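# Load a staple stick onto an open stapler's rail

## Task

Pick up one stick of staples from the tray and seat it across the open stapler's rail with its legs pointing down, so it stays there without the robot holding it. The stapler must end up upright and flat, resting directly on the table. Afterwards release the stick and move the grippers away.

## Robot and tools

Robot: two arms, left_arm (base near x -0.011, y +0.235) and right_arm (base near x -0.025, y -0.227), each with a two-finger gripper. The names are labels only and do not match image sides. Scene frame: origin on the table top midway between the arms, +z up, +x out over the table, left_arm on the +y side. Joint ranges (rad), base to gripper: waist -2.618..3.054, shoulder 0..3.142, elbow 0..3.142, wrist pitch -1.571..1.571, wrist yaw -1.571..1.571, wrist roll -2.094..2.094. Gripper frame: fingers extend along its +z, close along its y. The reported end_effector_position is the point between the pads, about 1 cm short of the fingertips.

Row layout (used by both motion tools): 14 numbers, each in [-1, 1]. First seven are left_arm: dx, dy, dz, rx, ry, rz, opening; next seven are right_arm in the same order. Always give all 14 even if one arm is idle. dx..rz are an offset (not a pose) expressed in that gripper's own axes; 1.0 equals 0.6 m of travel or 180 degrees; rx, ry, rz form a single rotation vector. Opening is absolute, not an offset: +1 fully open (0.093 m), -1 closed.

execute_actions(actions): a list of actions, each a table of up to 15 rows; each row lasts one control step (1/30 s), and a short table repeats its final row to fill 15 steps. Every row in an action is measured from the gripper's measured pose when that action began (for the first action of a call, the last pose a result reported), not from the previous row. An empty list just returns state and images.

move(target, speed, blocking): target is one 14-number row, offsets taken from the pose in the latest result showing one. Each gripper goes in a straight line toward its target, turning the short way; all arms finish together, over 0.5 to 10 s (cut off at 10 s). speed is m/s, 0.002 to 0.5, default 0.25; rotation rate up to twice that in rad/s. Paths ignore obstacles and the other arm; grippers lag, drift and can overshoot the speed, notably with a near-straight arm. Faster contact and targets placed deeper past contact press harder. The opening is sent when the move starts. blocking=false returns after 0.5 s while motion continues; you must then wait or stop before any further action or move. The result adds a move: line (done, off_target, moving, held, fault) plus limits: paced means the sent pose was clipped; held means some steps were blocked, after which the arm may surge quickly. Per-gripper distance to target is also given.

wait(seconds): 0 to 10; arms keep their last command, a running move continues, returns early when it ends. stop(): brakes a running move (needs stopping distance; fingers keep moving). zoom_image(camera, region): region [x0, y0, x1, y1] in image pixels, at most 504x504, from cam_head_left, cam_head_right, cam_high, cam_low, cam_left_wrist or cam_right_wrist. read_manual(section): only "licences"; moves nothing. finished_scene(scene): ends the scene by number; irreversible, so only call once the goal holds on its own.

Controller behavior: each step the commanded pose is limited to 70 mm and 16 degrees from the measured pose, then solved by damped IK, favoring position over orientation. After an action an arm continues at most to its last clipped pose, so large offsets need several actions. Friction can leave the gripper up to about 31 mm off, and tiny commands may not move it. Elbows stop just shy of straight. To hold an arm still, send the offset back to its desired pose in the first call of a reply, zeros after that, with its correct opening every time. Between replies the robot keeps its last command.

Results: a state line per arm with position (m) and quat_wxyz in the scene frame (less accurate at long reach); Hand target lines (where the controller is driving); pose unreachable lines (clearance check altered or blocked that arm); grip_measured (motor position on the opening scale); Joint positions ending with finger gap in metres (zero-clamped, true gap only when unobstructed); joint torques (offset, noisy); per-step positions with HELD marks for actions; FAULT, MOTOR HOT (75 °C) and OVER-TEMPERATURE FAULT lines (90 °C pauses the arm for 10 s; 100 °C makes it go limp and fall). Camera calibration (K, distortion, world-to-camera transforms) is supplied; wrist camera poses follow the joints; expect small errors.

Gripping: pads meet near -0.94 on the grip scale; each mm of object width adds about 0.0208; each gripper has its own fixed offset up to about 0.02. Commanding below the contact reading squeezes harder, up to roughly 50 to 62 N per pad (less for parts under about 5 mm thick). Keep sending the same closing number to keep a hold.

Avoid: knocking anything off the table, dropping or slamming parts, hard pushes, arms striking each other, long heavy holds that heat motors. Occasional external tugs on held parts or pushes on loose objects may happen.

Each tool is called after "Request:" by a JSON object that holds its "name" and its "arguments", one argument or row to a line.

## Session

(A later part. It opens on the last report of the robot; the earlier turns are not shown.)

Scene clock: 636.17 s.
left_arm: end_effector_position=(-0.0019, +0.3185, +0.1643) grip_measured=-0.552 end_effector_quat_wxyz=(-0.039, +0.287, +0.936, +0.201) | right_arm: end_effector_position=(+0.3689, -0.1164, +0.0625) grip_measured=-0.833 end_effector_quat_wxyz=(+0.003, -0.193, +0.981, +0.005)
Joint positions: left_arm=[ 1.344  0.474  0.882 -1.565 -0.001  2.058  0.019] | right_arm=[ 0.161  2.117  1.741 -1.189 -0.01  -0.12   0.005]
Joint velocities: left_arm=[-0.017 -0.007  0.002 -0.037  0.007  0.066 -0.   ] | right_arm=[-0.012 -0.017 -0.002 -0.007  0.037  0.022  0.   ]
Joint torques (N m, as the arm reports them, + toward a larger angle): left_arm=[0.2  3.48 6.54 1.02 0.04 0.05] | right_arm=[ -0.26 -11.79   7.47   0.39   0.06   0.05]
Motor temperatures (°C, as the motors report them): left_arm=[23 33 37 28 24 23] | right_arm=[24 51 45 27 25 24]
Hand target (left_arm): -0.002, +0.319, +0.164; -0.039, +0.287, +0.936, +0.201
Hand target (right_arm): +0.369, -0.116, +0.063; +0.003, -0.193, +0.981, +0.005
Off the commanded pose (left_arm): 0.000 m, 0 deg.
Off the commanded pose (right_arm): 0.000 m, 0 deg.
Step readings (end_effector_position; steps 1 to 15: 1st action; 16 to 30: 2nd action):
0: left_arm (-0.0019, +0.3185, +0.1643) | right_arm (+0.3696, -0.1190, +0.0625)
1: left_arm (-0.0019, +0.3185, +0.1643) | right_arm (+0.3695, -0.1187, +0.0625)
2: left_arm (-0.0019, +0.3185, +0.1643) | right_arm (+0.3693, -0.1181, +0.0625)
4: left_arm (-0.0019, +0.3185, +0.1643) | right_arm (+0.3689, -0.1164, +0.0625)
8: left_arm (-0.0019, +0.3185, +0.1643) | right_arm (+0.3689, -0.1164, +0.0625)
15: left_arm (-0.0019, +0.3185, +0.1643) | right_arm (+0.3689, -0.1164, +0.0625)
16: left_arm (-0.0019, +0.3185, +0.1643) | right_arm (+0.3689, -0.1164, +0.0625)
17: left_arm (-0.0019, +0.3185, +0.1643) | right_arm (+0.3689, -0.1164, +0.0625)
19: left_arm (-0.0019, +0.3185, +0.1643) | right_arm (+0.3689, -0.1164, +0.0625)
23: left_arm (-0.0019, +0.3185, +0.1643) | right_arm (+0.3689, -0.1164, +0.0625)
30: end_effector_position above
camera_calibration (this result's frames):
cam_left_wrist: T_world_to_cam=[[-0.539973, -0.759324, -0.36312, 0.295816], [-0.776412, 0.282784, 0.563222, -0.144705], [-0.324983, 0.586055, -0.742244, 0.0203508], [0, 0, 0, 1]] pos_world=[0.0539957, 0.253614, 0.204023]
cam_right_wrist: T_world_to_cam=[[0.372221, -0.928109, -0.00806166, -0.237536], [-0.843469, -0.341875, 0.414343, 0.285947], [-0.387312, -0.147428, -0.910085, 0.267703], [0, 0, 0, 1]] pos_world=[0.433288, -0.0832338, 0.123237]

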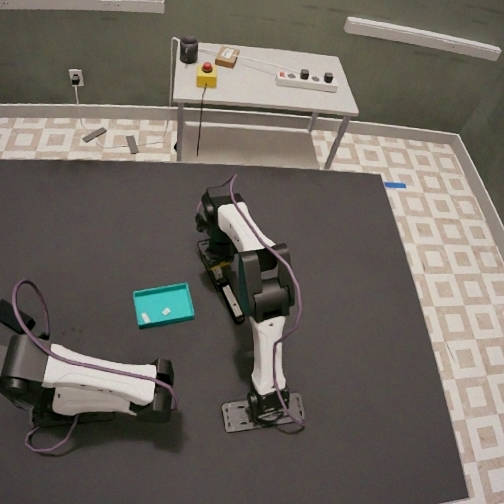

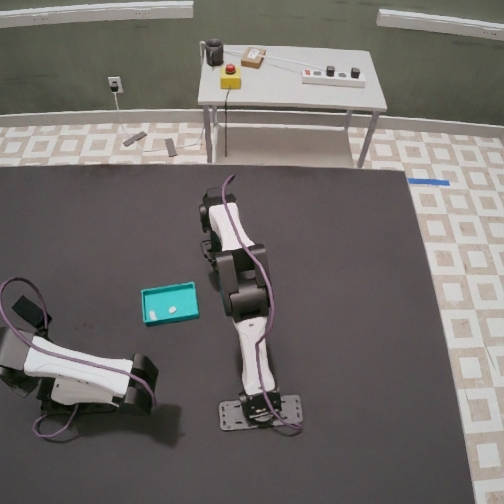

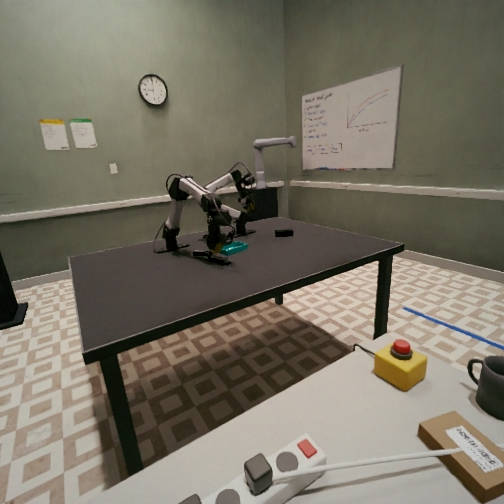

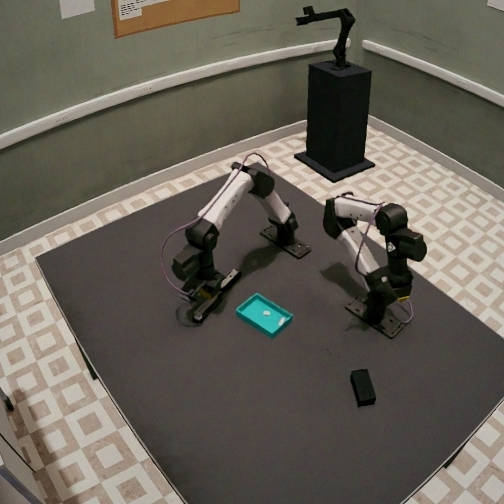

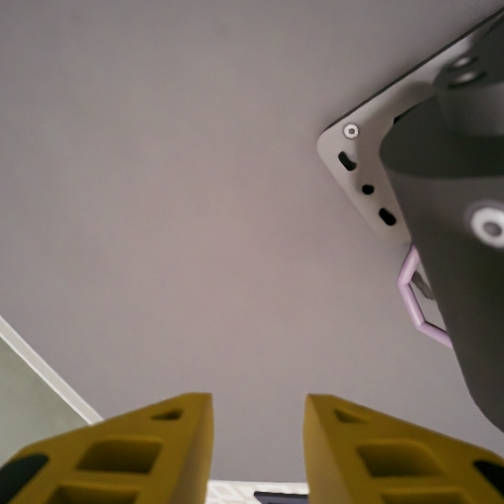

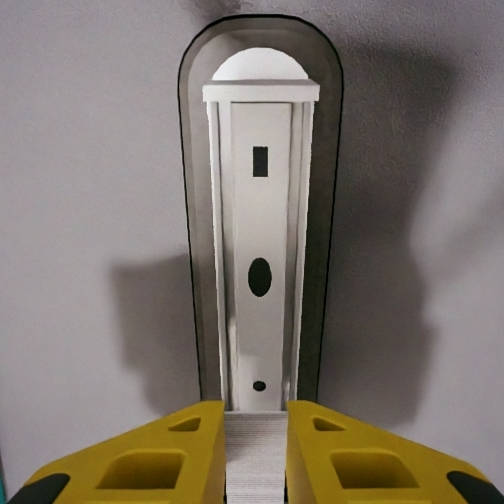

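Request:
{"name": "execute_actions", "arguments": {
  "actions": [
    [[0,0,0,0,0,0,-0.55,0,-0.0135,0,0,0,0,-0.85],[0,0,0,0,0,0,-0.55,0,-0.008,0,0,0,0,-0.85],[0,0,0,0,0,0,-0.55,0,-0.0015,0,0,0,0,-0.85]],
    [[0,0,0,0,0,0,-0.55,0,0,0,0,0,0,-0.85]]
  ]
}}

Scene clock: 646.20 s.
left_arm: end_effector_position=(-0.0019, +0.3185, +0.1643) grip_measured=-0.552 end_effector_quat_wxyz=(-0.039, +0.287, +0.936, +0.201) | right_arm: end_effector_position=(+0.3691, -0.1172, +0.0625) grip_measured=-0.833 end_effector_quat_wxyz=(+0.003, -0.193, +0.981, +0.005)
Joint positions: left_arm=[ 1.344  0.474  0.882 -1.565 -0.001  2.058  0.019] | right_arm=[ 0.159  2.117  1.741 -1.189 -0.01  -0.122  0.005]
Joint velocities: left_arm=[-0.002 -0.002 -0.007 -0.037  0.007 -0.051 -0.001] | right_arm=[ 0.007 -0.007 -0.027 -0.007  0.007  0.022 -0.   ]
Joint torques (N m, as the arm reports them, + toward a larger angle): left_arm=[0.16 3.46 6.65 1.03 0.06 0.03] | right_arm=[ -0.52 -11.92   7.49   0.4    0.11   0.04]
Motor temperatures (°C, as the motors report them): left_arm=[23 33 37 28 24 23] | right_arm=[24 53 45 26 25 24]
Hand target (left_arm): -0.002, +0.319, +0.164; -0.039, +0.287, +0.936, +0.201
Hand target (right_arm): +0.369, -0.117, +0.063; +0.003, -0.193, +0.981, +0.005
Off the commanded pose (left_arm): 0.000 m, 0 deg.
Off the commanded pose (right_arm): 0.000 m, 0 deg.
Step readings (end_effector_position; steps 1 to 15: 1st action; 16 to 30: 2nd action):
0: left_arm (-0.0019, +0.3185, +0.1643) | right_arm (+0.3689, -0.1164, +0.0625)
1: left_arm (-0.0019, +0.3185, +0.1643) | right_arm (+0.3690, -0.1167, +0.0625)
2: left_arm (-0.0019, +0.3185, +0.1643) | right_arm (+0.3691, -0.1170, +0.0625)
4: left_arm (-0.0019, +0.3185, +0.1643) | right_arm (+0.3691, -0.1172, +0.0625)
8: left_arm (-0.0019, +0.3185, +0.1643) | right_arm (+0.3691, -0.1172, +0.0625)
15: left_arm (-0.0019, +0.3185, +0.1643) | right_arm (+0.3691, -0.1172, +0.0625)
16: left_arm (-0.0019, +0.3185, +0.1643) | right_arm (+0.3691, -0.1172, +0.0625)
17: left_arm (-0.0019, +0.3185, +0.1643) | right_arm (+0.3691, -0.1172, +0.0625)
19: left_arm (-0.0019, +0.3185, +0.1643) | right_arm (+0.3691, -0.1172, +0.0625)
23: left_arm (-0.0019, +0.3185, +0.1643) | right_arm (+0.3691, -0.1172, +0.0625)
30: end_effector_position above
camera_calibration (this result's frames):
cam_left_wrist: T_world_to_cam=[[-0.539973, -0.759324, -0.36312, 0.295816], [-0.776412, 0.282784, 0.563222, -0.144705], [-0.324983, 0.586055, -0.742244, 0.0203508], [0, 0, 0, 1]] pos_world=[0.0539957, 0.253614, 0.204023]
cam_right_wrist: T_world_to_cam=[[0.372575, -0.927967, -0.00804517, -0.238425], [-0.84335, -0.342194, 0.414323, 0.285787], [-0.387231, -0.147582, -0.910094, 0.267626], [0, 0, 0, 1]] pos_world=[0.433483, -0.0839594, 0.123239]

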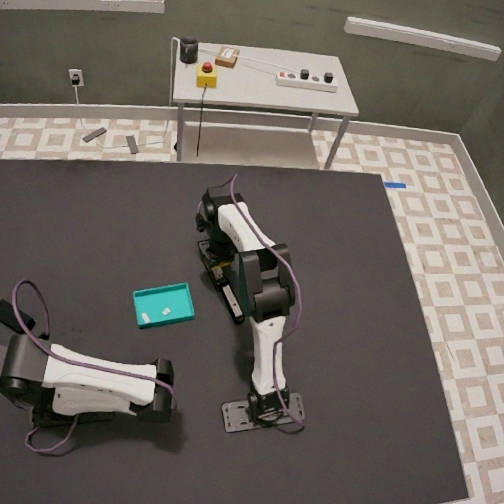

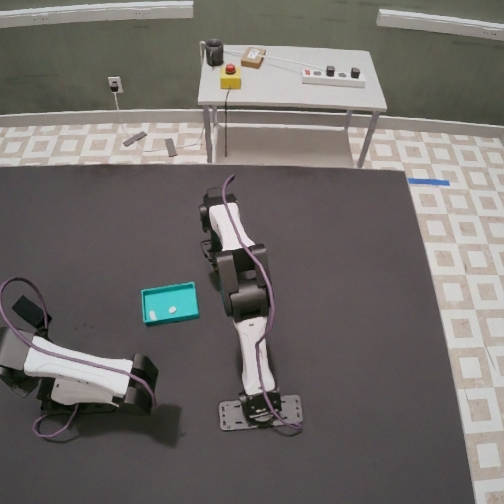

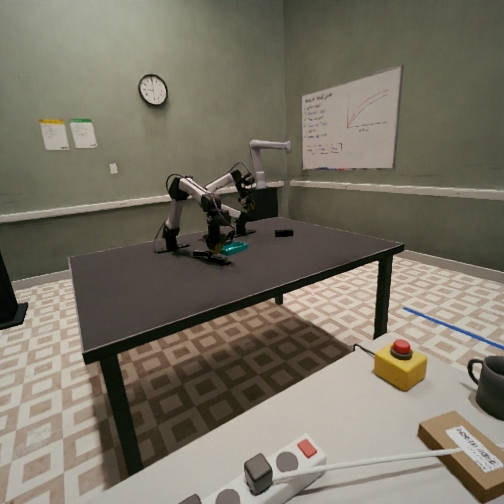

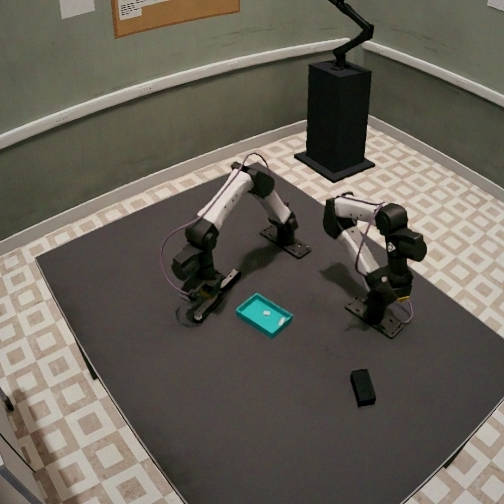

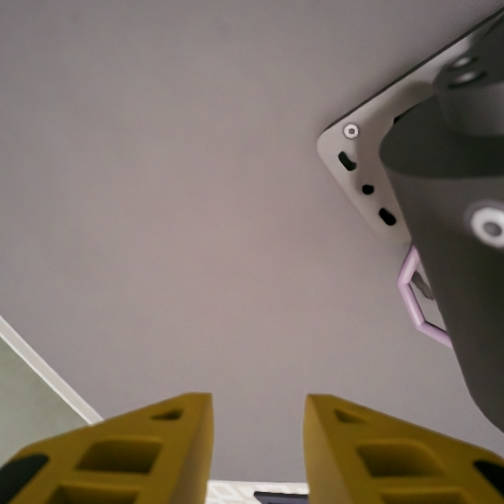

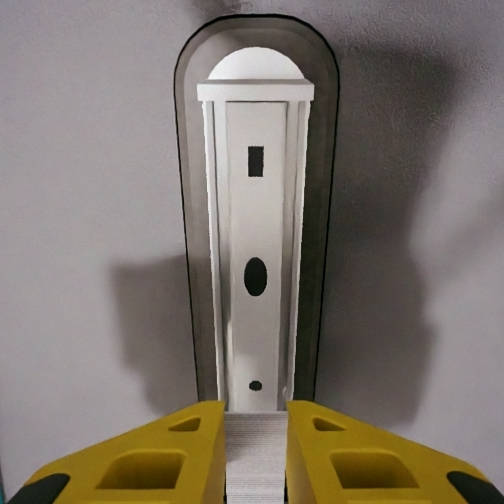

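Request:
{"name": "execute_actions", "arguments": {
  "actions": [
    [[0,0,0,0,0,0,-0.55,0.004,0,0.034,0,0,0,-0.85]],
    [[0,0,0,0,0,0,-0.55,0,0,0,0,0,0,-0.85]]
  ]
}}

Request:
{"name": "zoom_image", "arguments": {
  "camera": "cam_right_wrist",
  "region": [170,300,340,460]
}}

Scene clock: 655.87 s.
left_arm: end_effector_position=(-0.0019, +0.3185, +0.1643) grip_measured=-0.552 end_effector_quat_wxyz=(-0.039, +0.287, +0.936, +0.201) | right_arm: end_effector_position=(+0.3693, -0.1171, +0.0498) grip_measured=-0.833 end_effector_quat_wxyz=(+0.009, -0.193, +0.981, +0.006)
Joint positions: left_arm=[ 1.344  0.474  0.882 -1.565 -0.001  2.058  0.019] | right_arm=[ 0.159  2.115  1.686 -1.124 -0.01  -0.122  0.005]
Joint velocities: left_arm=[-0.002  0.022 -0.002 -0.066 -0.037 -0.022 -0.001] | right_arm=[ 0.002  0.002 -0.012  0.037 -0.037 -0.066 -0.001]
Joint torques (N m, as the arm reports them, + toward a larger angle): left_arm=[0.19 3.49 6.62 1.02 0.03 0.03] | right_arm=[ -0.41 -11.91   7.37   0.41   0.08   0.03]
Motor temperatures (°C, as the motors report them): left_arm=[23 33 37 28 24 23] | right_arm=[24 54 45 26 25 24]
Hand target (left_arm): -0.002, +0.319, +0.164; -0.039, +0.287, +0.936, +0.201
Hand target (right_arm): +0.369, -0.117, +0.050; +0.009, -0.193, +0.981, +0.006
Off the commanded pose (left_arm): 0.000 m, 0 deg.
Off the commanded pose (right_arm): 0.000 m, 0 deg.
Step readings (end_effector_position; steps 1 to 15: 1st action; 16 to 30: 2nd action):
0: left_arm (-0.0019, +0.3185, +0.1643) | right_arm (+0.3691, -0.1172, +0.0625)
1: left_arm (-0.0019, +0.3185, +0.1643) | right_arm (+0.3695, -0.1171, +0.0609)
2: left_arm (-0.0019, +0.3185, +0.1643) | right_arm (+0.3695, -0.1171, +0.0583)
4: left_arm (-0.0019, +0.3185, +0.1643) | right_arm (+0.3669, -0.1178, +0.0526)
8: left_arm (-0.0019, +0.3185, +0.1643) | right_arm (+0.3659, -0.1180, +0.0498)
15: left_arm (-0.0019, +0.3185, +0.1643) | right_arm (+0.3692, -0.1171, +0.0498)
16: left_arm (-0.0019, +0.3185, +0.1643) | right_arm (+0.3693, -0.1171, +0.0498)
17: left_arm (-0.0019, +0.3185, +0.1643) | right_arm (+0.3693, -0.1171, +0.0498)
19: left_arm (-0.0019, +0.3185, +0.1643) | right_arm (+0.3693, -0.1171, +0.0498)
23: left_arm (-0.0019, +0.3185, +0.1643) | right_arm (+0.3693, -0.1171, +0.0498)
30: end_effector_position above
camera_calibration (this result's frames):
cam_left_wrist: T_world_to_cam=[[-0.539973, -0.759324, -0.36312, 0.295816], [-0.776412, 0.282784, 0.563222, -0.144705], [-0.324983, 0.586055, -0.742244, 0.0203508], [0, 0, 0, 1]] pos_world=[0.0539957, 0.253614, 0.204023]
cam_right_wrist: T_world_to_cam=[[0.372659, -0.927944, -0.00668726, -0.238648], [-0.848015, -0.343469, 0.403607, 0.293368], [-0.376822, -0.144737, -0.914908, 0.252832], [0, 0, 0, 1]] pos_world=[0.432987, -0.084095, 0.111317]

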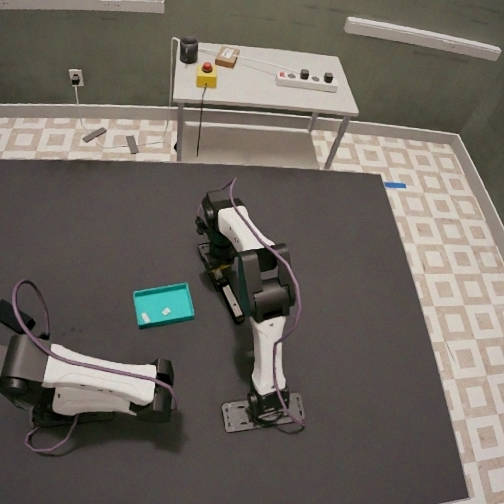

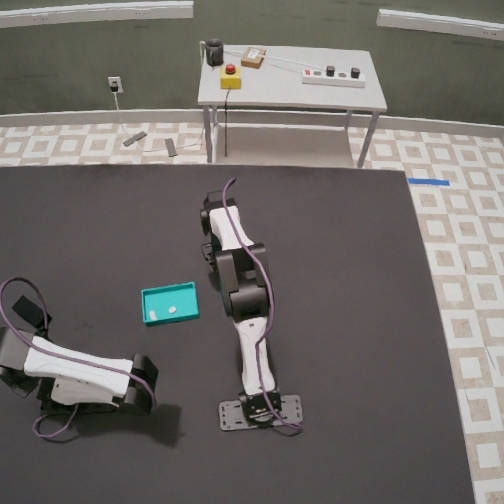

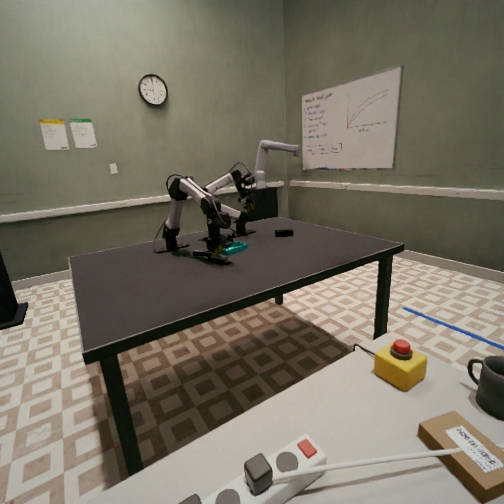

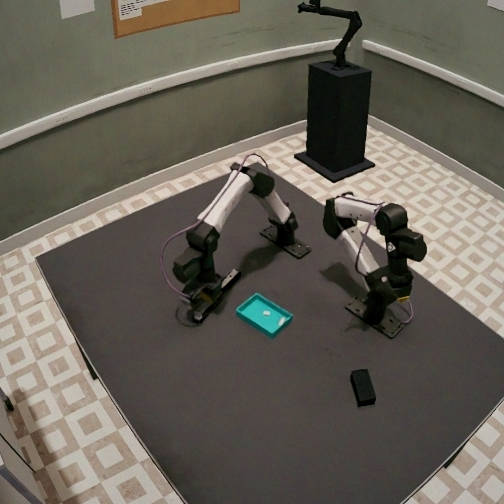

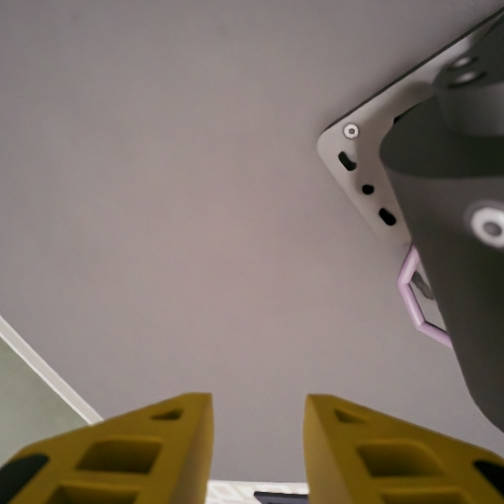

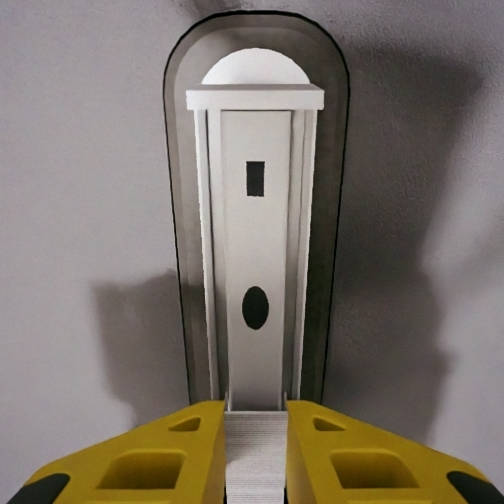

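Region (170, 300, 340, 460) of cam_right_wrist's 504x504 image, scaled by 2.965, with more detail than that image has; it fills the top 474 rows of this view, and the rest is white.

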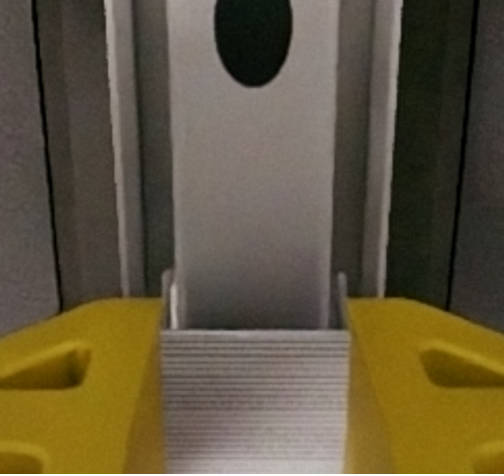

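Request:
{"name": "execute_actions", "arguments": {
  "actions": [
    [[0,0,0,0,0,0,-0.55,0.004,0,0.027,0,0.004,0,-0.85]],
    [[0,0,0,0,0,0,-0.55,0,0,0,0,0,0,-0.85]]
  ]
}}

Request:
{"name": "zoom_image", "arguments": {
  "camera": "cam_right_wrist",
  "region": [170,300,340,460]
}}

Scene clock: 662.60 s.
left_arm: end_effector_position=(-0.0019, +0.3185, +0.1643) grip_measured=-0.552 end_effector_quat_wxyz=(-0.039, +0.287, +0.936, +0.201) | right_arm: end_effector_position=(+0.3699, -0.1169, +0.0457) grip_measured=-0.833 end_effector_quat_wxyz=(+0.012, -0.193, +0.981, +0.006)
Joint positions: left_arm=[ 1.344  0.474  0.882 -1.565 -0.001  2.058  0.019] | right_arm=[ 0.159  2.115  1.67  -1.102 -0.01  -0.122  0.005]
Joint velocities: left_arm=[-0.002 -0.007 -0.007  0.007  0.037 -0.125 -0.001] | right_arm=[-0.012 -0.002 -0.017  0.037  0.022  0.022  0.   ]
Joint torques (N m, as the arm reports them, + toward a larger angle): left_arm=[0.16 3.54 6.65 1.05 0.02 0.03] | right_arm=[ -0.23 -11.73   7.49   0.43   0.1    0.01]
Motor temperatures (°C, as the motors report them): left_arm=[23 33 37 28 24 23] | right_arm=[24 54 45 26 25 24]
Hand target (left_arm): -0.002, +0.319, +0.164; -0.039, +0.287, +0.936, +0.201
Hand target (right_arm): +0.370, -0.117, +0.046; +0.012, -0.193, +0.981, +0.006
Off the commanded pose (left_arm): 0.000 m, 0 deg.
Off the commanded pose (right_arm): 0.000 m, 0 deg.
Step readings (end_effector_position; steps 1 to 15: 1st action; 16 to 30: 2nd action):
0: left_arm (-0.0019, +0.3185, +0.1643) | right_arm (+0.3693, -0.1171, +0.0498)
1: left_arm (-0.0019, +0.3185, +0.1643) | right_arm (+0.3695, -0.1171, +0.0491)
2: left_arm (-0.0019, +0.3185, +0.1643) | right_arm (+0.3700, -0.1169, +0.0483)
4: left_arm (-0.0019, +0.3185, +0.1643) | right_arm (+0.3696, -0.1170, +0.0463)
8: left_arm (-0.0019, +0.3185, +0.1643) | right_arm (+0.3697, -0.1170, +0.0457)
15: left_arm (-0.0019, +0.3185, +0.1643) | right_arm (+0.3699, -0.1169, +0.0457)
16: left_arm (-0.0019, +0.3185, +0.1643) | right_arm (+0.3699, -0.1169, +0.0457)
17: left_arm (-0.0019, +0.3185, +0.1643) | right_arm (+0.3699, -0.1169, +0.0457)
19: left_arm (-0.0019, +0.3185, +0.1643) | right_arm (+0.3699, -0.1169, +0.0457)
23: left_arm (-0.0019, +0.3185, +0.1643) | right_arm (+0.3699, -0.1169, +0.0457)
30: end_effector_position above
camera_calibration (this result's frames):
cam_left_wrist: T_world_to_cam=[[-0.539973, -0.759324, -0.36312, 0.295816], [-0.776412, 0.282784, 0.563222, -0.144705], [-0.324983, 0.586055, -0.742244, 0.0203508], [0, 0, 0, 1]] pos_world=[0.0539957, 0.253614, 0.204023]
cam_right_wrist: T_world_to_cam=[[0.372697, -0.927934, -0.00598603, -0.238795], [-0.850375, -0.344114, 0.398054, 0.296674], [-0.371428, -0.143263, -0.917342, 0.247612], [0, 0, 0, 1]] pos_world=[0.433253, -0.0840225, 0.107623]

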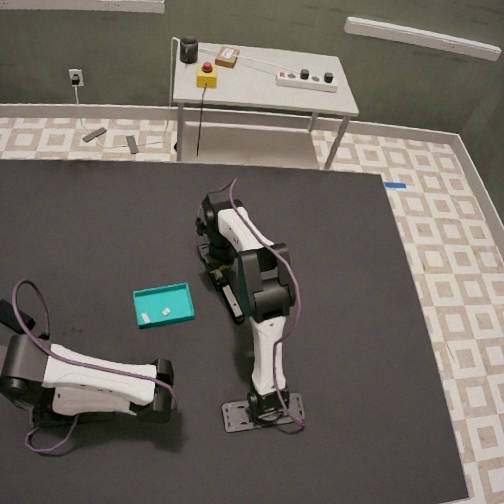

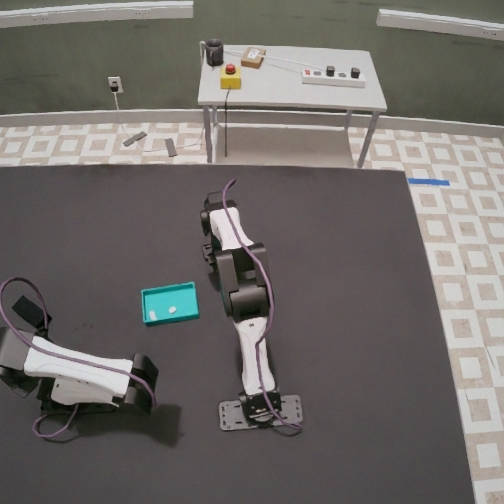

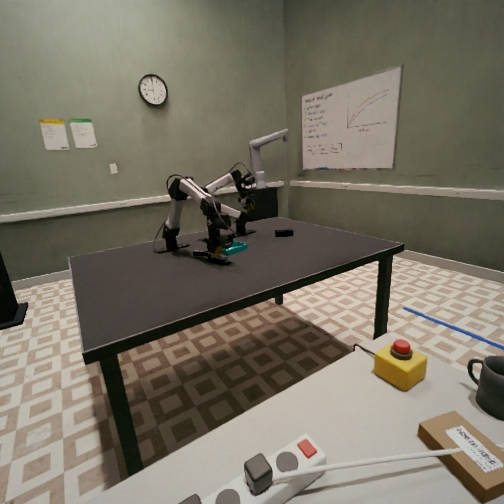

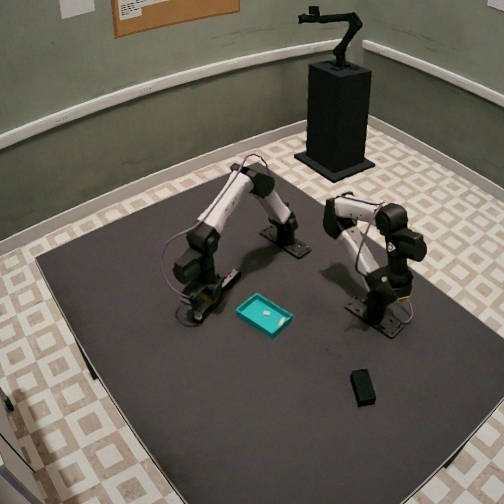

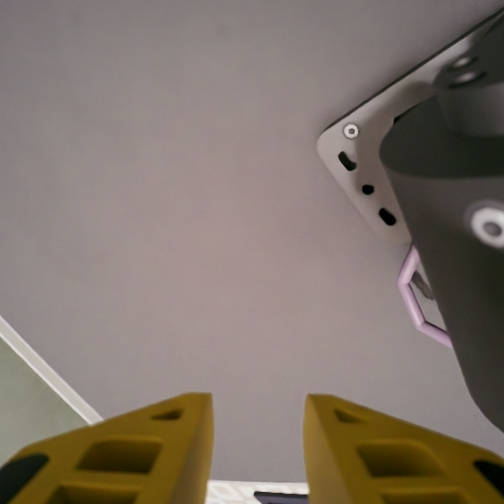

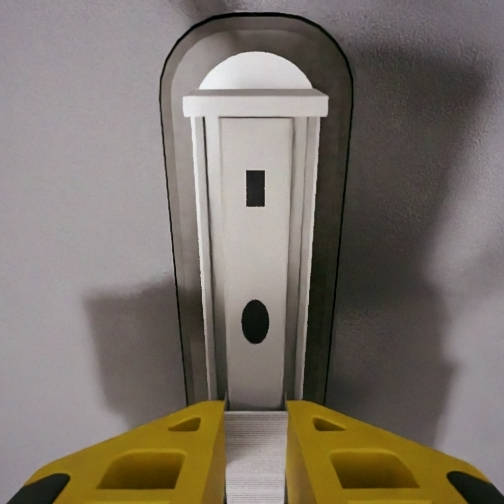

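Region (170, 300, 340, 460) of cam_right_wrist's 504x504 image, scaled by 2.965, with more detail than that image has; it fills the top 474 rows of this view, and the rest is white.

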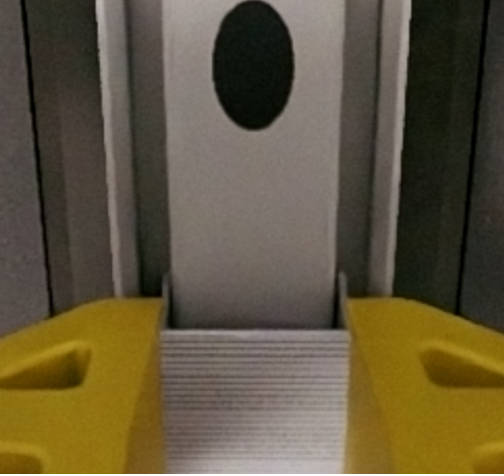

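Request:
{"name": "execute_actions", "arguments": {
  "actions": [
    [[0,0,0,0,0,0,-0.55,0.006,0,0.026,0,0.008,0,-0.85]],
    [[0,0,0,0,0,0,-0.55,0,0,0,0,0,0,-0.85]]
  ]
}}

Request:
{"name": "zoom_image", "arguments": {
  "camera": "cam_right_wrist",
  "region": [170,300,340,460]
}}

Scene clock: 671.73 s.
left_arm: end_effector_position=(-0.0019, +0.3185, +0.1643) grip_measured=-0.552 end_effector_quat_wxyz=(-0.039, +0.287, +0.936, +0.201) | right_arm: end_effector_position=(+0.3701, -0.1169, +0.0457) grip_measured=-0.833 end_effector_quat_wxyz=(+0.012, -0.193, +0.981, +0.006)
Joint positions: left_arm=[ 1.344  0.474  0.882 -1.565 -0.001  2.058  0.019] | right_arm=[ 0.159  2.115  1.67  -1.101 -0.01  -0.122  0.005]
Joint velocities: left_arm=[-0.002  0.007 -0.002 -0.125  0.007 -0.037 -0.   ] | right_arm=[-0.017  0.007 -0.002 -0.11  -0.007 -0.095  0.   ]
Joint torques (N m, as the arm reports them, + toward a larger angle): left_arm=[0.19 3.5  6.58 1.04 0.03 0.05] | right_arm=[ -0.41 -11.8    7.5    0.44   0.08  -0.01]
Motor temperatures (°C, as the motors report them): left_arm=[23 33 37 28 24 23] | right_arm=[24 55 45 26 25 24]
Hand target (left_arm): -0.002, +0.319, +0.164; -0.039, +0.287, +0.936, +0.201
Hand target (right_arm): +0.370, -0.117, +0.046; +0.012, -0.193, +0.981, +0.006
Off the commanded pose (left_arm): 0.000 m, 0 deg.
Off the commanded pose (right_arm): 0.000 m, 0 deg.
Step readings (end_effector_position; steps 1 to 15: 1st action; 16 to 30: 2nd action):
0: left_arm (-0.0019, +0.3185, +0.1643) | right_arm (+0.3699, -0.1169, +0.0457)
1: left_arm (-0.0019, +0.3185, +0.1643) | right_arm (+0.3699, -0.1169, +0.0457)
2: left_arm (-0.0019, +0.3185, +0.1643) | right_arm (+0.3700, -0.1169, +0.0457)
4: left_arm (-0.0019, +0.3185, +0.1643) | right_arm (+0.3701, -0.1169, +0.0457)
8: left_arm (-0.0019, +0.3185, +0.1643) | right_arm (+0.3701, -0.1169, +0.0457)
15: left_arm (-0.0019, +0.3185, +0.1643) | right_arm (+0.3701, -0.1169, +0.0457)
16: left_arm (-0.0019, +0.3185, +0.1643) | right_arm (+0.3701, -0.1169, +0.0457)
17: left_arm (-0.0019, +0.3185, +0.1643) | right_arm (+0.3701, -0.1169, +0.0457)
19: left_arm (-0.0019, +0.3185, +0.1643) | right_arm (+0.3701, -0.1169, +0.0457)
23: left_arm (-0.0019, +0.3185, +0.1643) | right_arm (+0.3701, -0.1169, +0.0457)
30: end_effector_position above
camera_calibration (this result's frames):
cam_left_wrist: T_world_to_cam=[[-0.539973, -0.759324, -0.36312, 0.295816], [-0.776412, 0.282784, 0.563222, -0.144705], [-0.324983, 0.586055, -0.742244, 0.0203508], [0, 0, 0, 1]] pos_world=[0.0539957, 0.253614, 0.204023]
cam_right_wrist: T_world_to_cam=[[0.372701, -0.927933, -0.00589836, -0.238822], [-0.850668, -0.344194, 0.397359, 0.296972], [-0.370753, -0.143079, -0.917644, 0.247475], [0, 0, 0, 1]] pos_world=[0.433385, -0.0839862, 0.107681]

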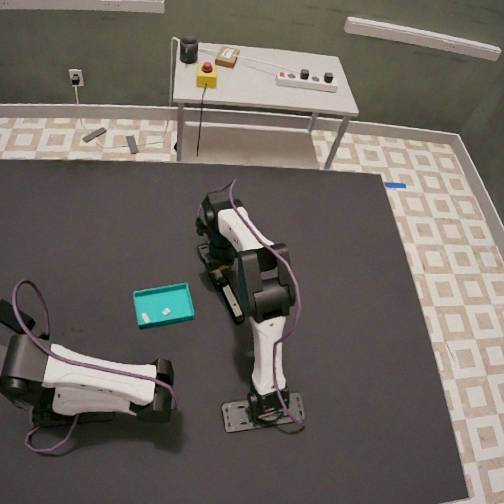

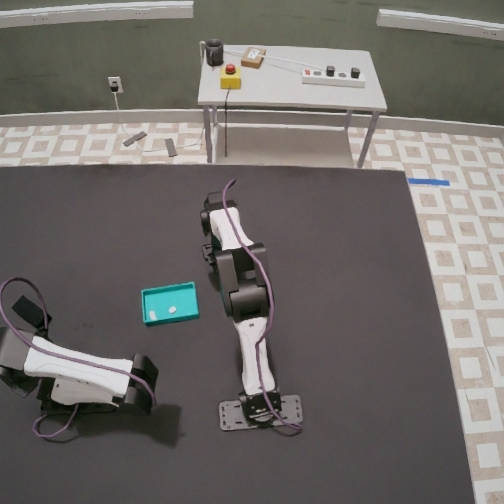

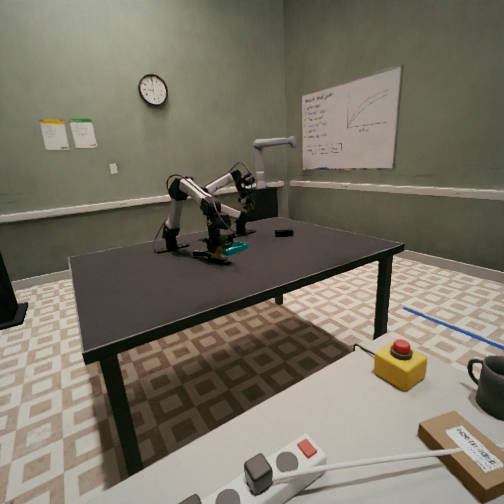

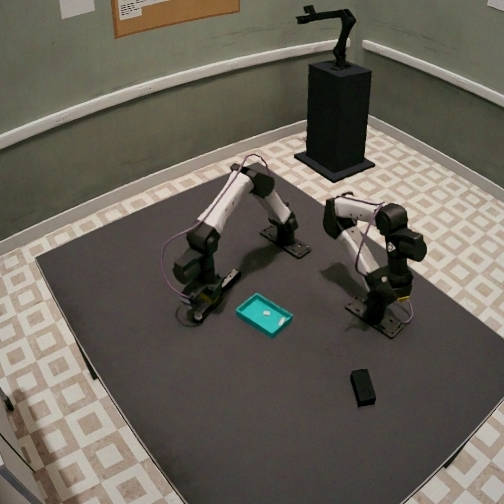

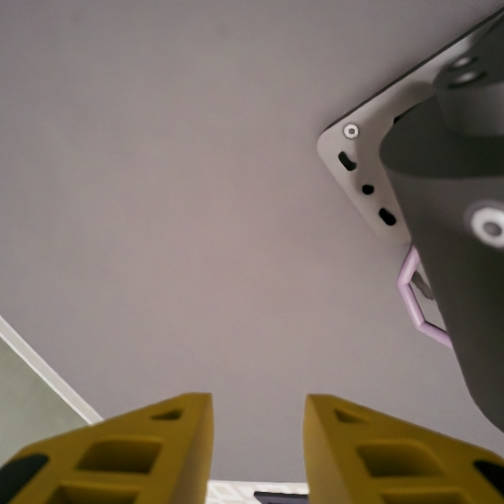

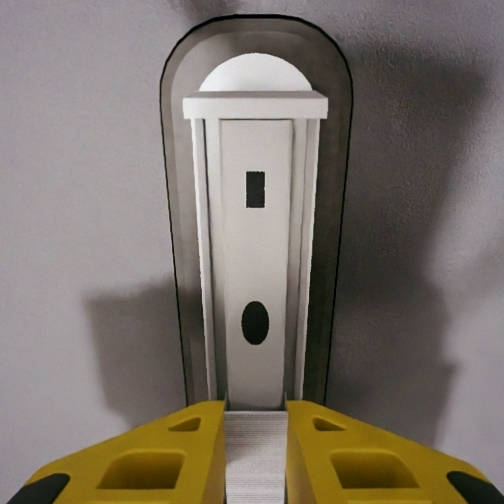

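Region (170, 300, 340, 460) of cam_right_wrist's 504x504 image, scaled by 2.965, with more detail than that image has; it fills the top 474 rows of this view, and the rest is white.

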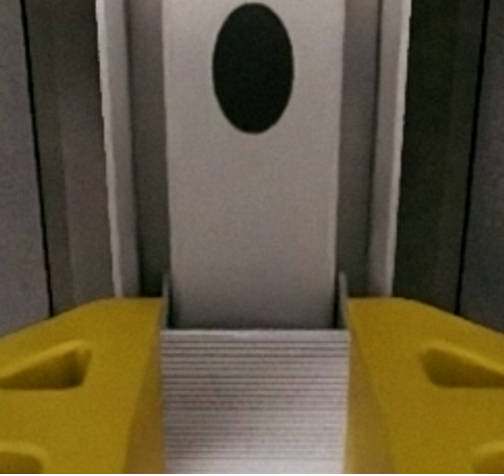

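Request:
{"name": "execute_actions", "arguments": {
  "actions": [
    [[0,0,0,0,0,0,-0.55,0,0,0,0,0,0,-0.74]],
    [[0,0,0,0,0,0,-0.55,0,0,0,0,0,0,-0.64]],
    [[0,0,0,0,0,0,-0.55,0,0,-0.06,0,0,0,-0.64]],
    [[0,0,0,0,0,0,-0.55,0,0,-0.05,0,0,0,-0.64]],
    [[0,0,0,0,0,0,-0.55,0,0,0,0,0,0,-0.64]]
  ]
}}

Request:
{"name": "zoom_image", "arguments": {
  "camera": "cam_right_wrist",
  "region": [170,200,340,420]
}}

Scene clock: 682.77 s.
left_arm: end_effector_position=(-0.0019, +0.3185, +0.1643) grip_measured=-0.552 end_effector_quat_wxyz=(-0.039, +0.287, +0.936, +0.201) | right_arm: end_effector_position=(+0.3692, -0.1162, +0.1059) grip_measured=-0.642 end_effector_quat_wxyz=(+0.016, -0.193, +0.981, +0.009)
Joint positions: left_arm=[ 1.344  0.474  0.882 -1.565 -0.001  2.058  0.019] | right_arm=[ 0.159  2.079  1.855 -1.313 -0.016 -0.122  0.014]
Joint velocities: left_arm=[-0.017 -0.012 -0.002  0.007  0.095  0.051  0.002] | right_arm=[ 0.022 -0.007  0.007 -0.022 -0.022 -0.007  0.   ]
Joint torques (N m, as the arm reports them, + toward a larger angle): left_arm=[0.15 3.47 6.56 1.03 0.05 0.04] | right_arm=[ -0.28 -11.72   7.5    0.45   0.06   0.06]
Motor temperatures (°C, as the motors report them): left_arm=[23 33 37 28 24 23] | right_arm=[24 56 45 26 25 24]
Hand target (left_arm): -0.002, +0.319, +0.164; -0.039, +0.287, +0.936, +0.201
Hand target (right_arm): +0.369, -0.116, +0.106; +0.016, -0.193, +0.981, +0.009
Off the commanded pose (left_arm): 0.000 m, 0 deg.
Off the commanded pose (right_arm): 0.000 m, 0 deg.
Step readings (end_effector_position; steps 1 to 15: 1st action; 16 to 30: 2nd action; 31 to 45: 3rd action; 46 to 60: 4th action; 61 to 75: 5th action):
0: left_arm (-0.0019, +0.3185, +0.1643) | right_arm (+0.3701, -0.1169, +0.0457)
1: left_arm (-0.0019, +0.3185, +0.1643) | right_arm (+0.3701, -0.1169, +0.0457)
2: left_arm (-0.0019, +0.3185, +0.1643) | right_arm (+0.3701, -0.1168, +0.0457)
4: left_arm (-0.0019, +0.3185, +0.1643) | right_arm (+0.3701, -0.1168, +0.0457)
8: left_arm (-0.0019, +0.3185, +0.1643) | right_arm (+0.3701, -0.1168, +0.0457)
15: left_arm (-0.0019, +0.3185, +0.1643) | right_arm (+0.3701, -0.1168, +0.0457)
16: left_arm (-0.0019, +0.3185, +0.1643) | right_arm (+0.3700, -0.1167, +0.0457)
17: left_arm (-0.0019, +0.3185, +0.1643) | right_arm (+0.3699, -0.1164, +0.0457)
19: left_arm (-0.0019, +0.3185, +0.1643) | right_arm (+0.3697, -0.1162, +0.0457)
23: left_arm (-0.0019, +0.3185, +0.1643) | right_arm (+0.3697, -0.1161, +0.0457)
30: left_arm (-0.0019, +0.3185, +0.1643) | right_arm (+0.3697, -0.1161, +0.0457)
31: left_arm (-0.0019, +0.3185, +0.1643) | right_arm (+0.3693, -0.1162, +0.0490)
32: left_arm (-0.0019, +0.3185, +0.1643) | right_arm (+0.3683, -0.1164, +0.0528)
34: left_arm (-0.0019, +0.3185, +0.1643) | right_arm (+0.3711, -0.1157, +0.0647)
38: left_arm (-0.0019, +0.3185, +0.1643) | right_arm (+0.3747, -0.1147, +0.0790)
45: left_arm (-0.0019, +0.3185, +0.1643) | right_arm (+0.3696, -0.1161, +0.0793)
46: left_arm (-0.0019, +0.3185, +0.1643) | right_arm (+0.3688, -0.1163, +0.0821)
47: left_arm (-0.0019, +0.3185, +0.1643) | right_arm (+0.3685, -0.1164, +0.0858)
49: left_arm (-0.0019, +0.3185, +0.1643) | right_arm (+0.3716, -0.1156, +0.0960)
53: left_arm (-0.0019, +0.3185, +0.1643) | right_arm (+0.3739, -0.1149, +0.1059)
60: left_arm (-0.0019, +0.3185, +0.1643) | right_arm (+0.3692, -0.1162, +0.1059)
61: left_arm (-0.0019, +0.3185, +0.1643) | right_arm (+0.3692, -0.1162, +0.1059)
62: left_arm (-0.0019, +0.3185, +0.1643) | right_arm (+0.3692, -0.1162, +0.1059)
64: left_arm (-0.0019, +0.3185, +0.1643) | right_arm (+0.3692, -0.1162, +0.1059)
68: left_arm (-0.0019, +0.3185, +0.1643) | right_arm (+0.3692, -0.1162, +0.1059)
75: end_effector_position above
camera_calibration (this result's frames):
cam_left_wrist: T_world_to_cam=[[-0.539973, -0.759324, -0.36312, 0.295816], [-0.776412, 0.282784, 0.563222, -0.144705], [-0.324983, 0.586055, -0.742244, 0.0203508], [0, 0, 0, 1]] pos_world=[0.0539957, 0.253614, 0.204023]
cam_right_wrist: T_world_to_cam=[[0.372902, -0.927815, -0.010192, -0.237096], [-0.853388, -0.34726, 0.388767, 0.274039], [-0.364243, -0.136274, -0.92128, 0.301266], [0, 0, 0, 1]] pos_world=[0.432009, -0.0837638, 0.168596]

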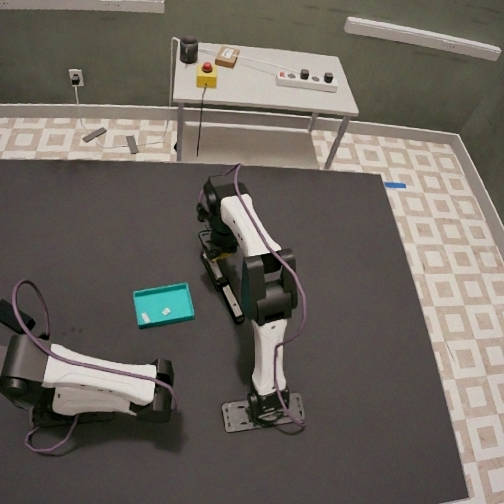

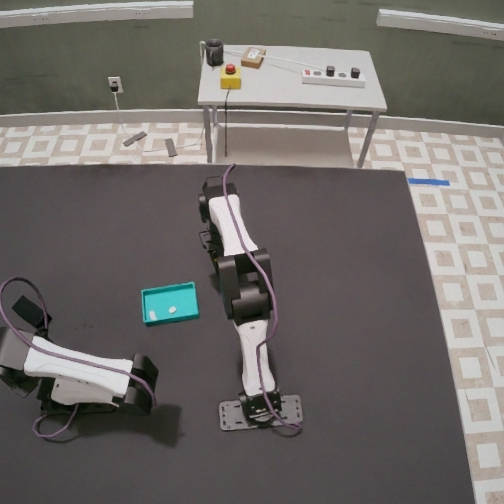

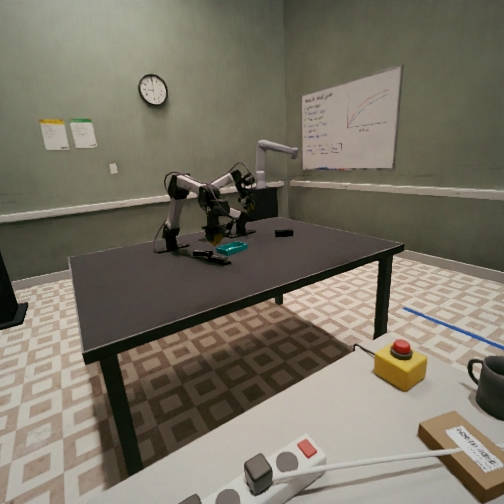

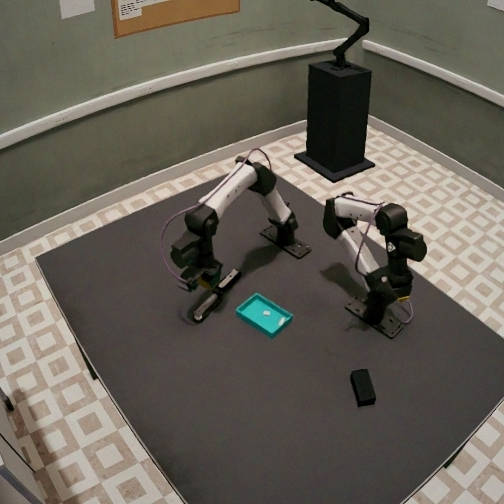

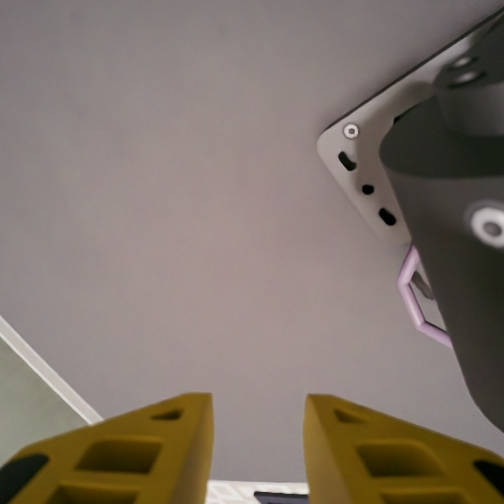

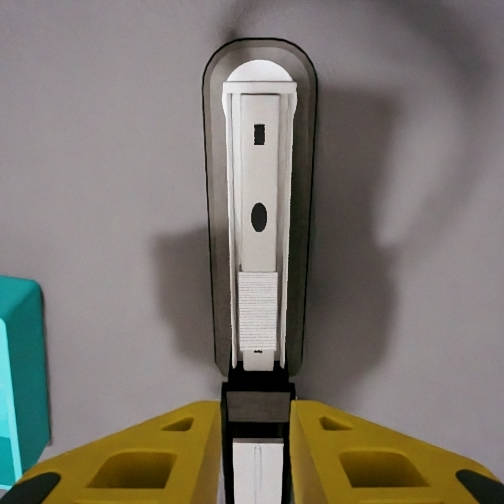

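Region (170, 200, 340, 420) of cam_right_wrist's 504x504 image, scaled by 2.291, with more detail than that image has; it fills the left 389 columns of this view, and the rest is white.

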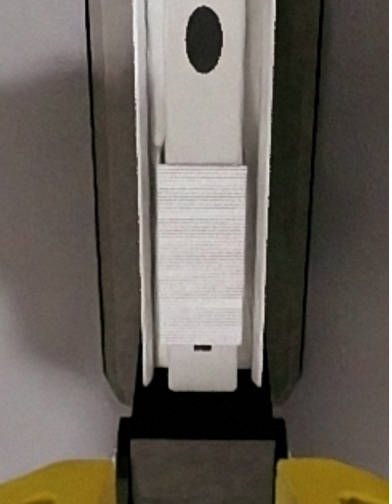

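Request:
{"name": "move", "arguments": {
  "target": [0,0,0,0,0,0,-0.55,0.1,-0.28,-0.09,0,0,0.15,-0.64]
}}

Scene clock: 690.73 s.
left_arm: end_effector_position=(-0.0019, +0.3185, +0.1643) grip_measured=-0.552 end_effector_quat_wxyz=(-0.039, +0.287, +0.936, +0.201) | right_arm: end_effector_position=(+0.3720, -0.2985, +0.1576) grip_measured=-0.642 end_effector_quat_wxyz=(+0.018, +0.039, +0.999, +0.005)
Joint positions: left_arm=[ 1.344  0.474  0.882 -1.565 -0.001  2.058  0.019] | right_arm=[-0.293  2.079  2.061 -1.518 -0.016 -0.108  0.014]
Joint velocities: left_arm=[-0.017  0.007  0.002  0.037 -0.022  0.007 -0.   ] | right_arm=[ 0.002  0.002  0.002 -0.037 -0.007 -0.051  0.001]
Joint torques (N m, as the arm reports them, + toward a larger angle): left_arm=[0.27 3.49 6.61 1.02 0.05 0.03] | right_arm=[ 0.22 -9.88  8.96  0.35  0.08  0.15]
Motor temperatures (°C, as the motors report them): left_arm=[23 33 37 28 24 23] | right_arm=[24 56 45 26 25 24]
Hand target (left_arm): -0.002, +0.319, +0.164; -0.039, +0.287, +0.936, +0.201
Hand target (right_arm): +0.373, -0.296, +0.155; +0.013, +0.041, +0.999, +0.009
Off the commanded pose (left_arm): 0.000 m, 0 deg.
Off the commanded pose (right_arm): 0.005 m, 1 deg.
move: done
camera_calibration (this result's frames):
cam_left_wrist: T_world_to_cam=[[-0.539973, -0.759324, -0.36312, 0.295816], [-0.776412, 0.282784, 0.563222, -0.144705], [-0.324983, 0.586055, -0.742244, 0.0203508], [0, 0, 0, 1]] pos_world=[0.0539957, 0.253614, 0.204023]
cam_right_wrist: T_world_to_cam=[[-0.0846402, -0.996356, -0.010532, -0.25696], [-0.918888, 0.073963, 0.387524, 0.343336], [-0.385332, 0.0424778, -0.9218, 0.386317], [0, 0, 0, 1]] pos_world=[0.442599, -0.297827, 0.220349]

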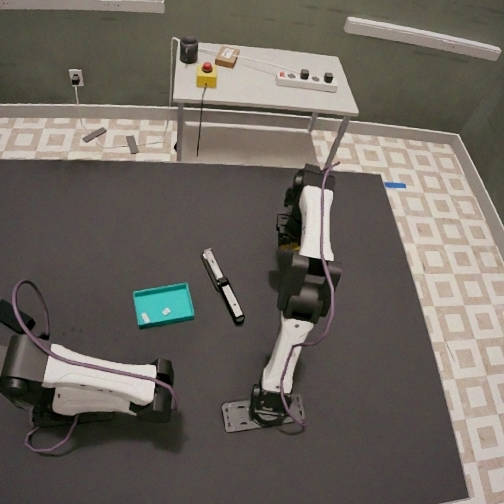

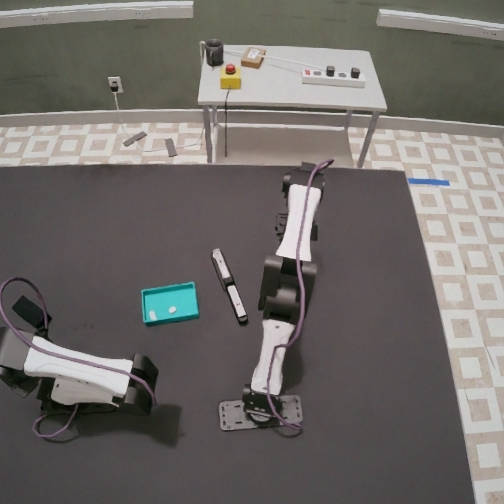

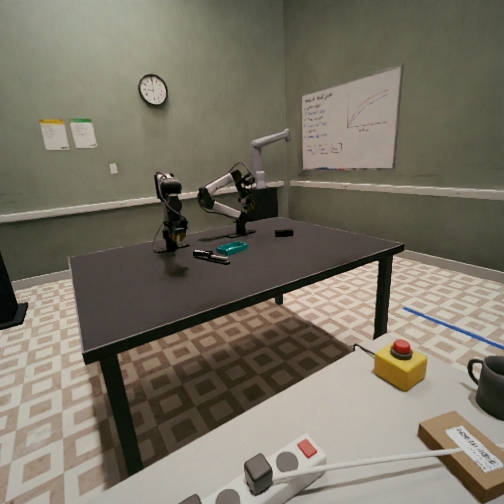

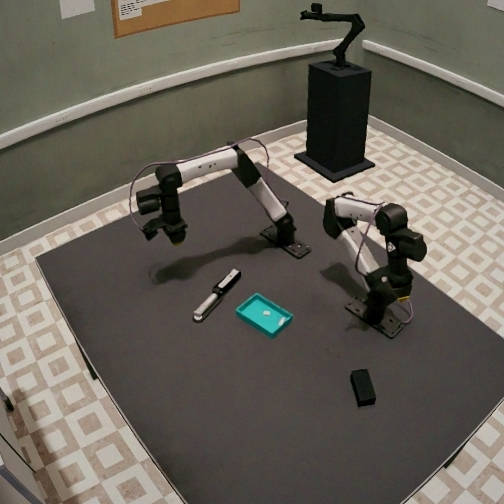

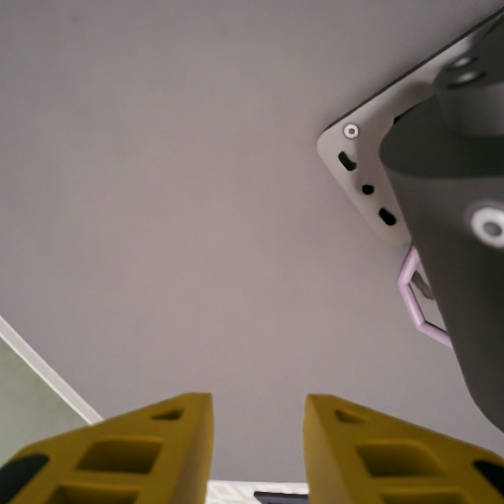

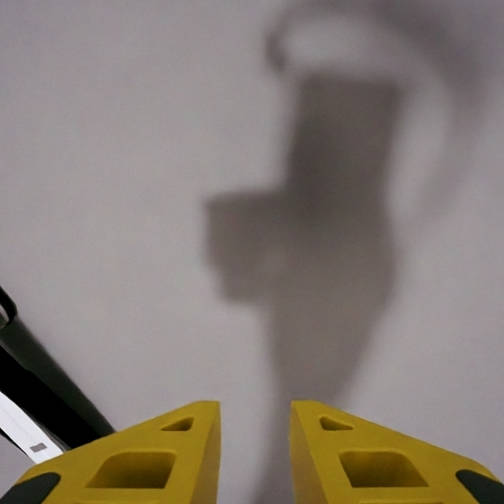

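Request:
{"name": "finished_scene", "arguments": {
  "scene": 2
}}

The scene is finished: the task was done.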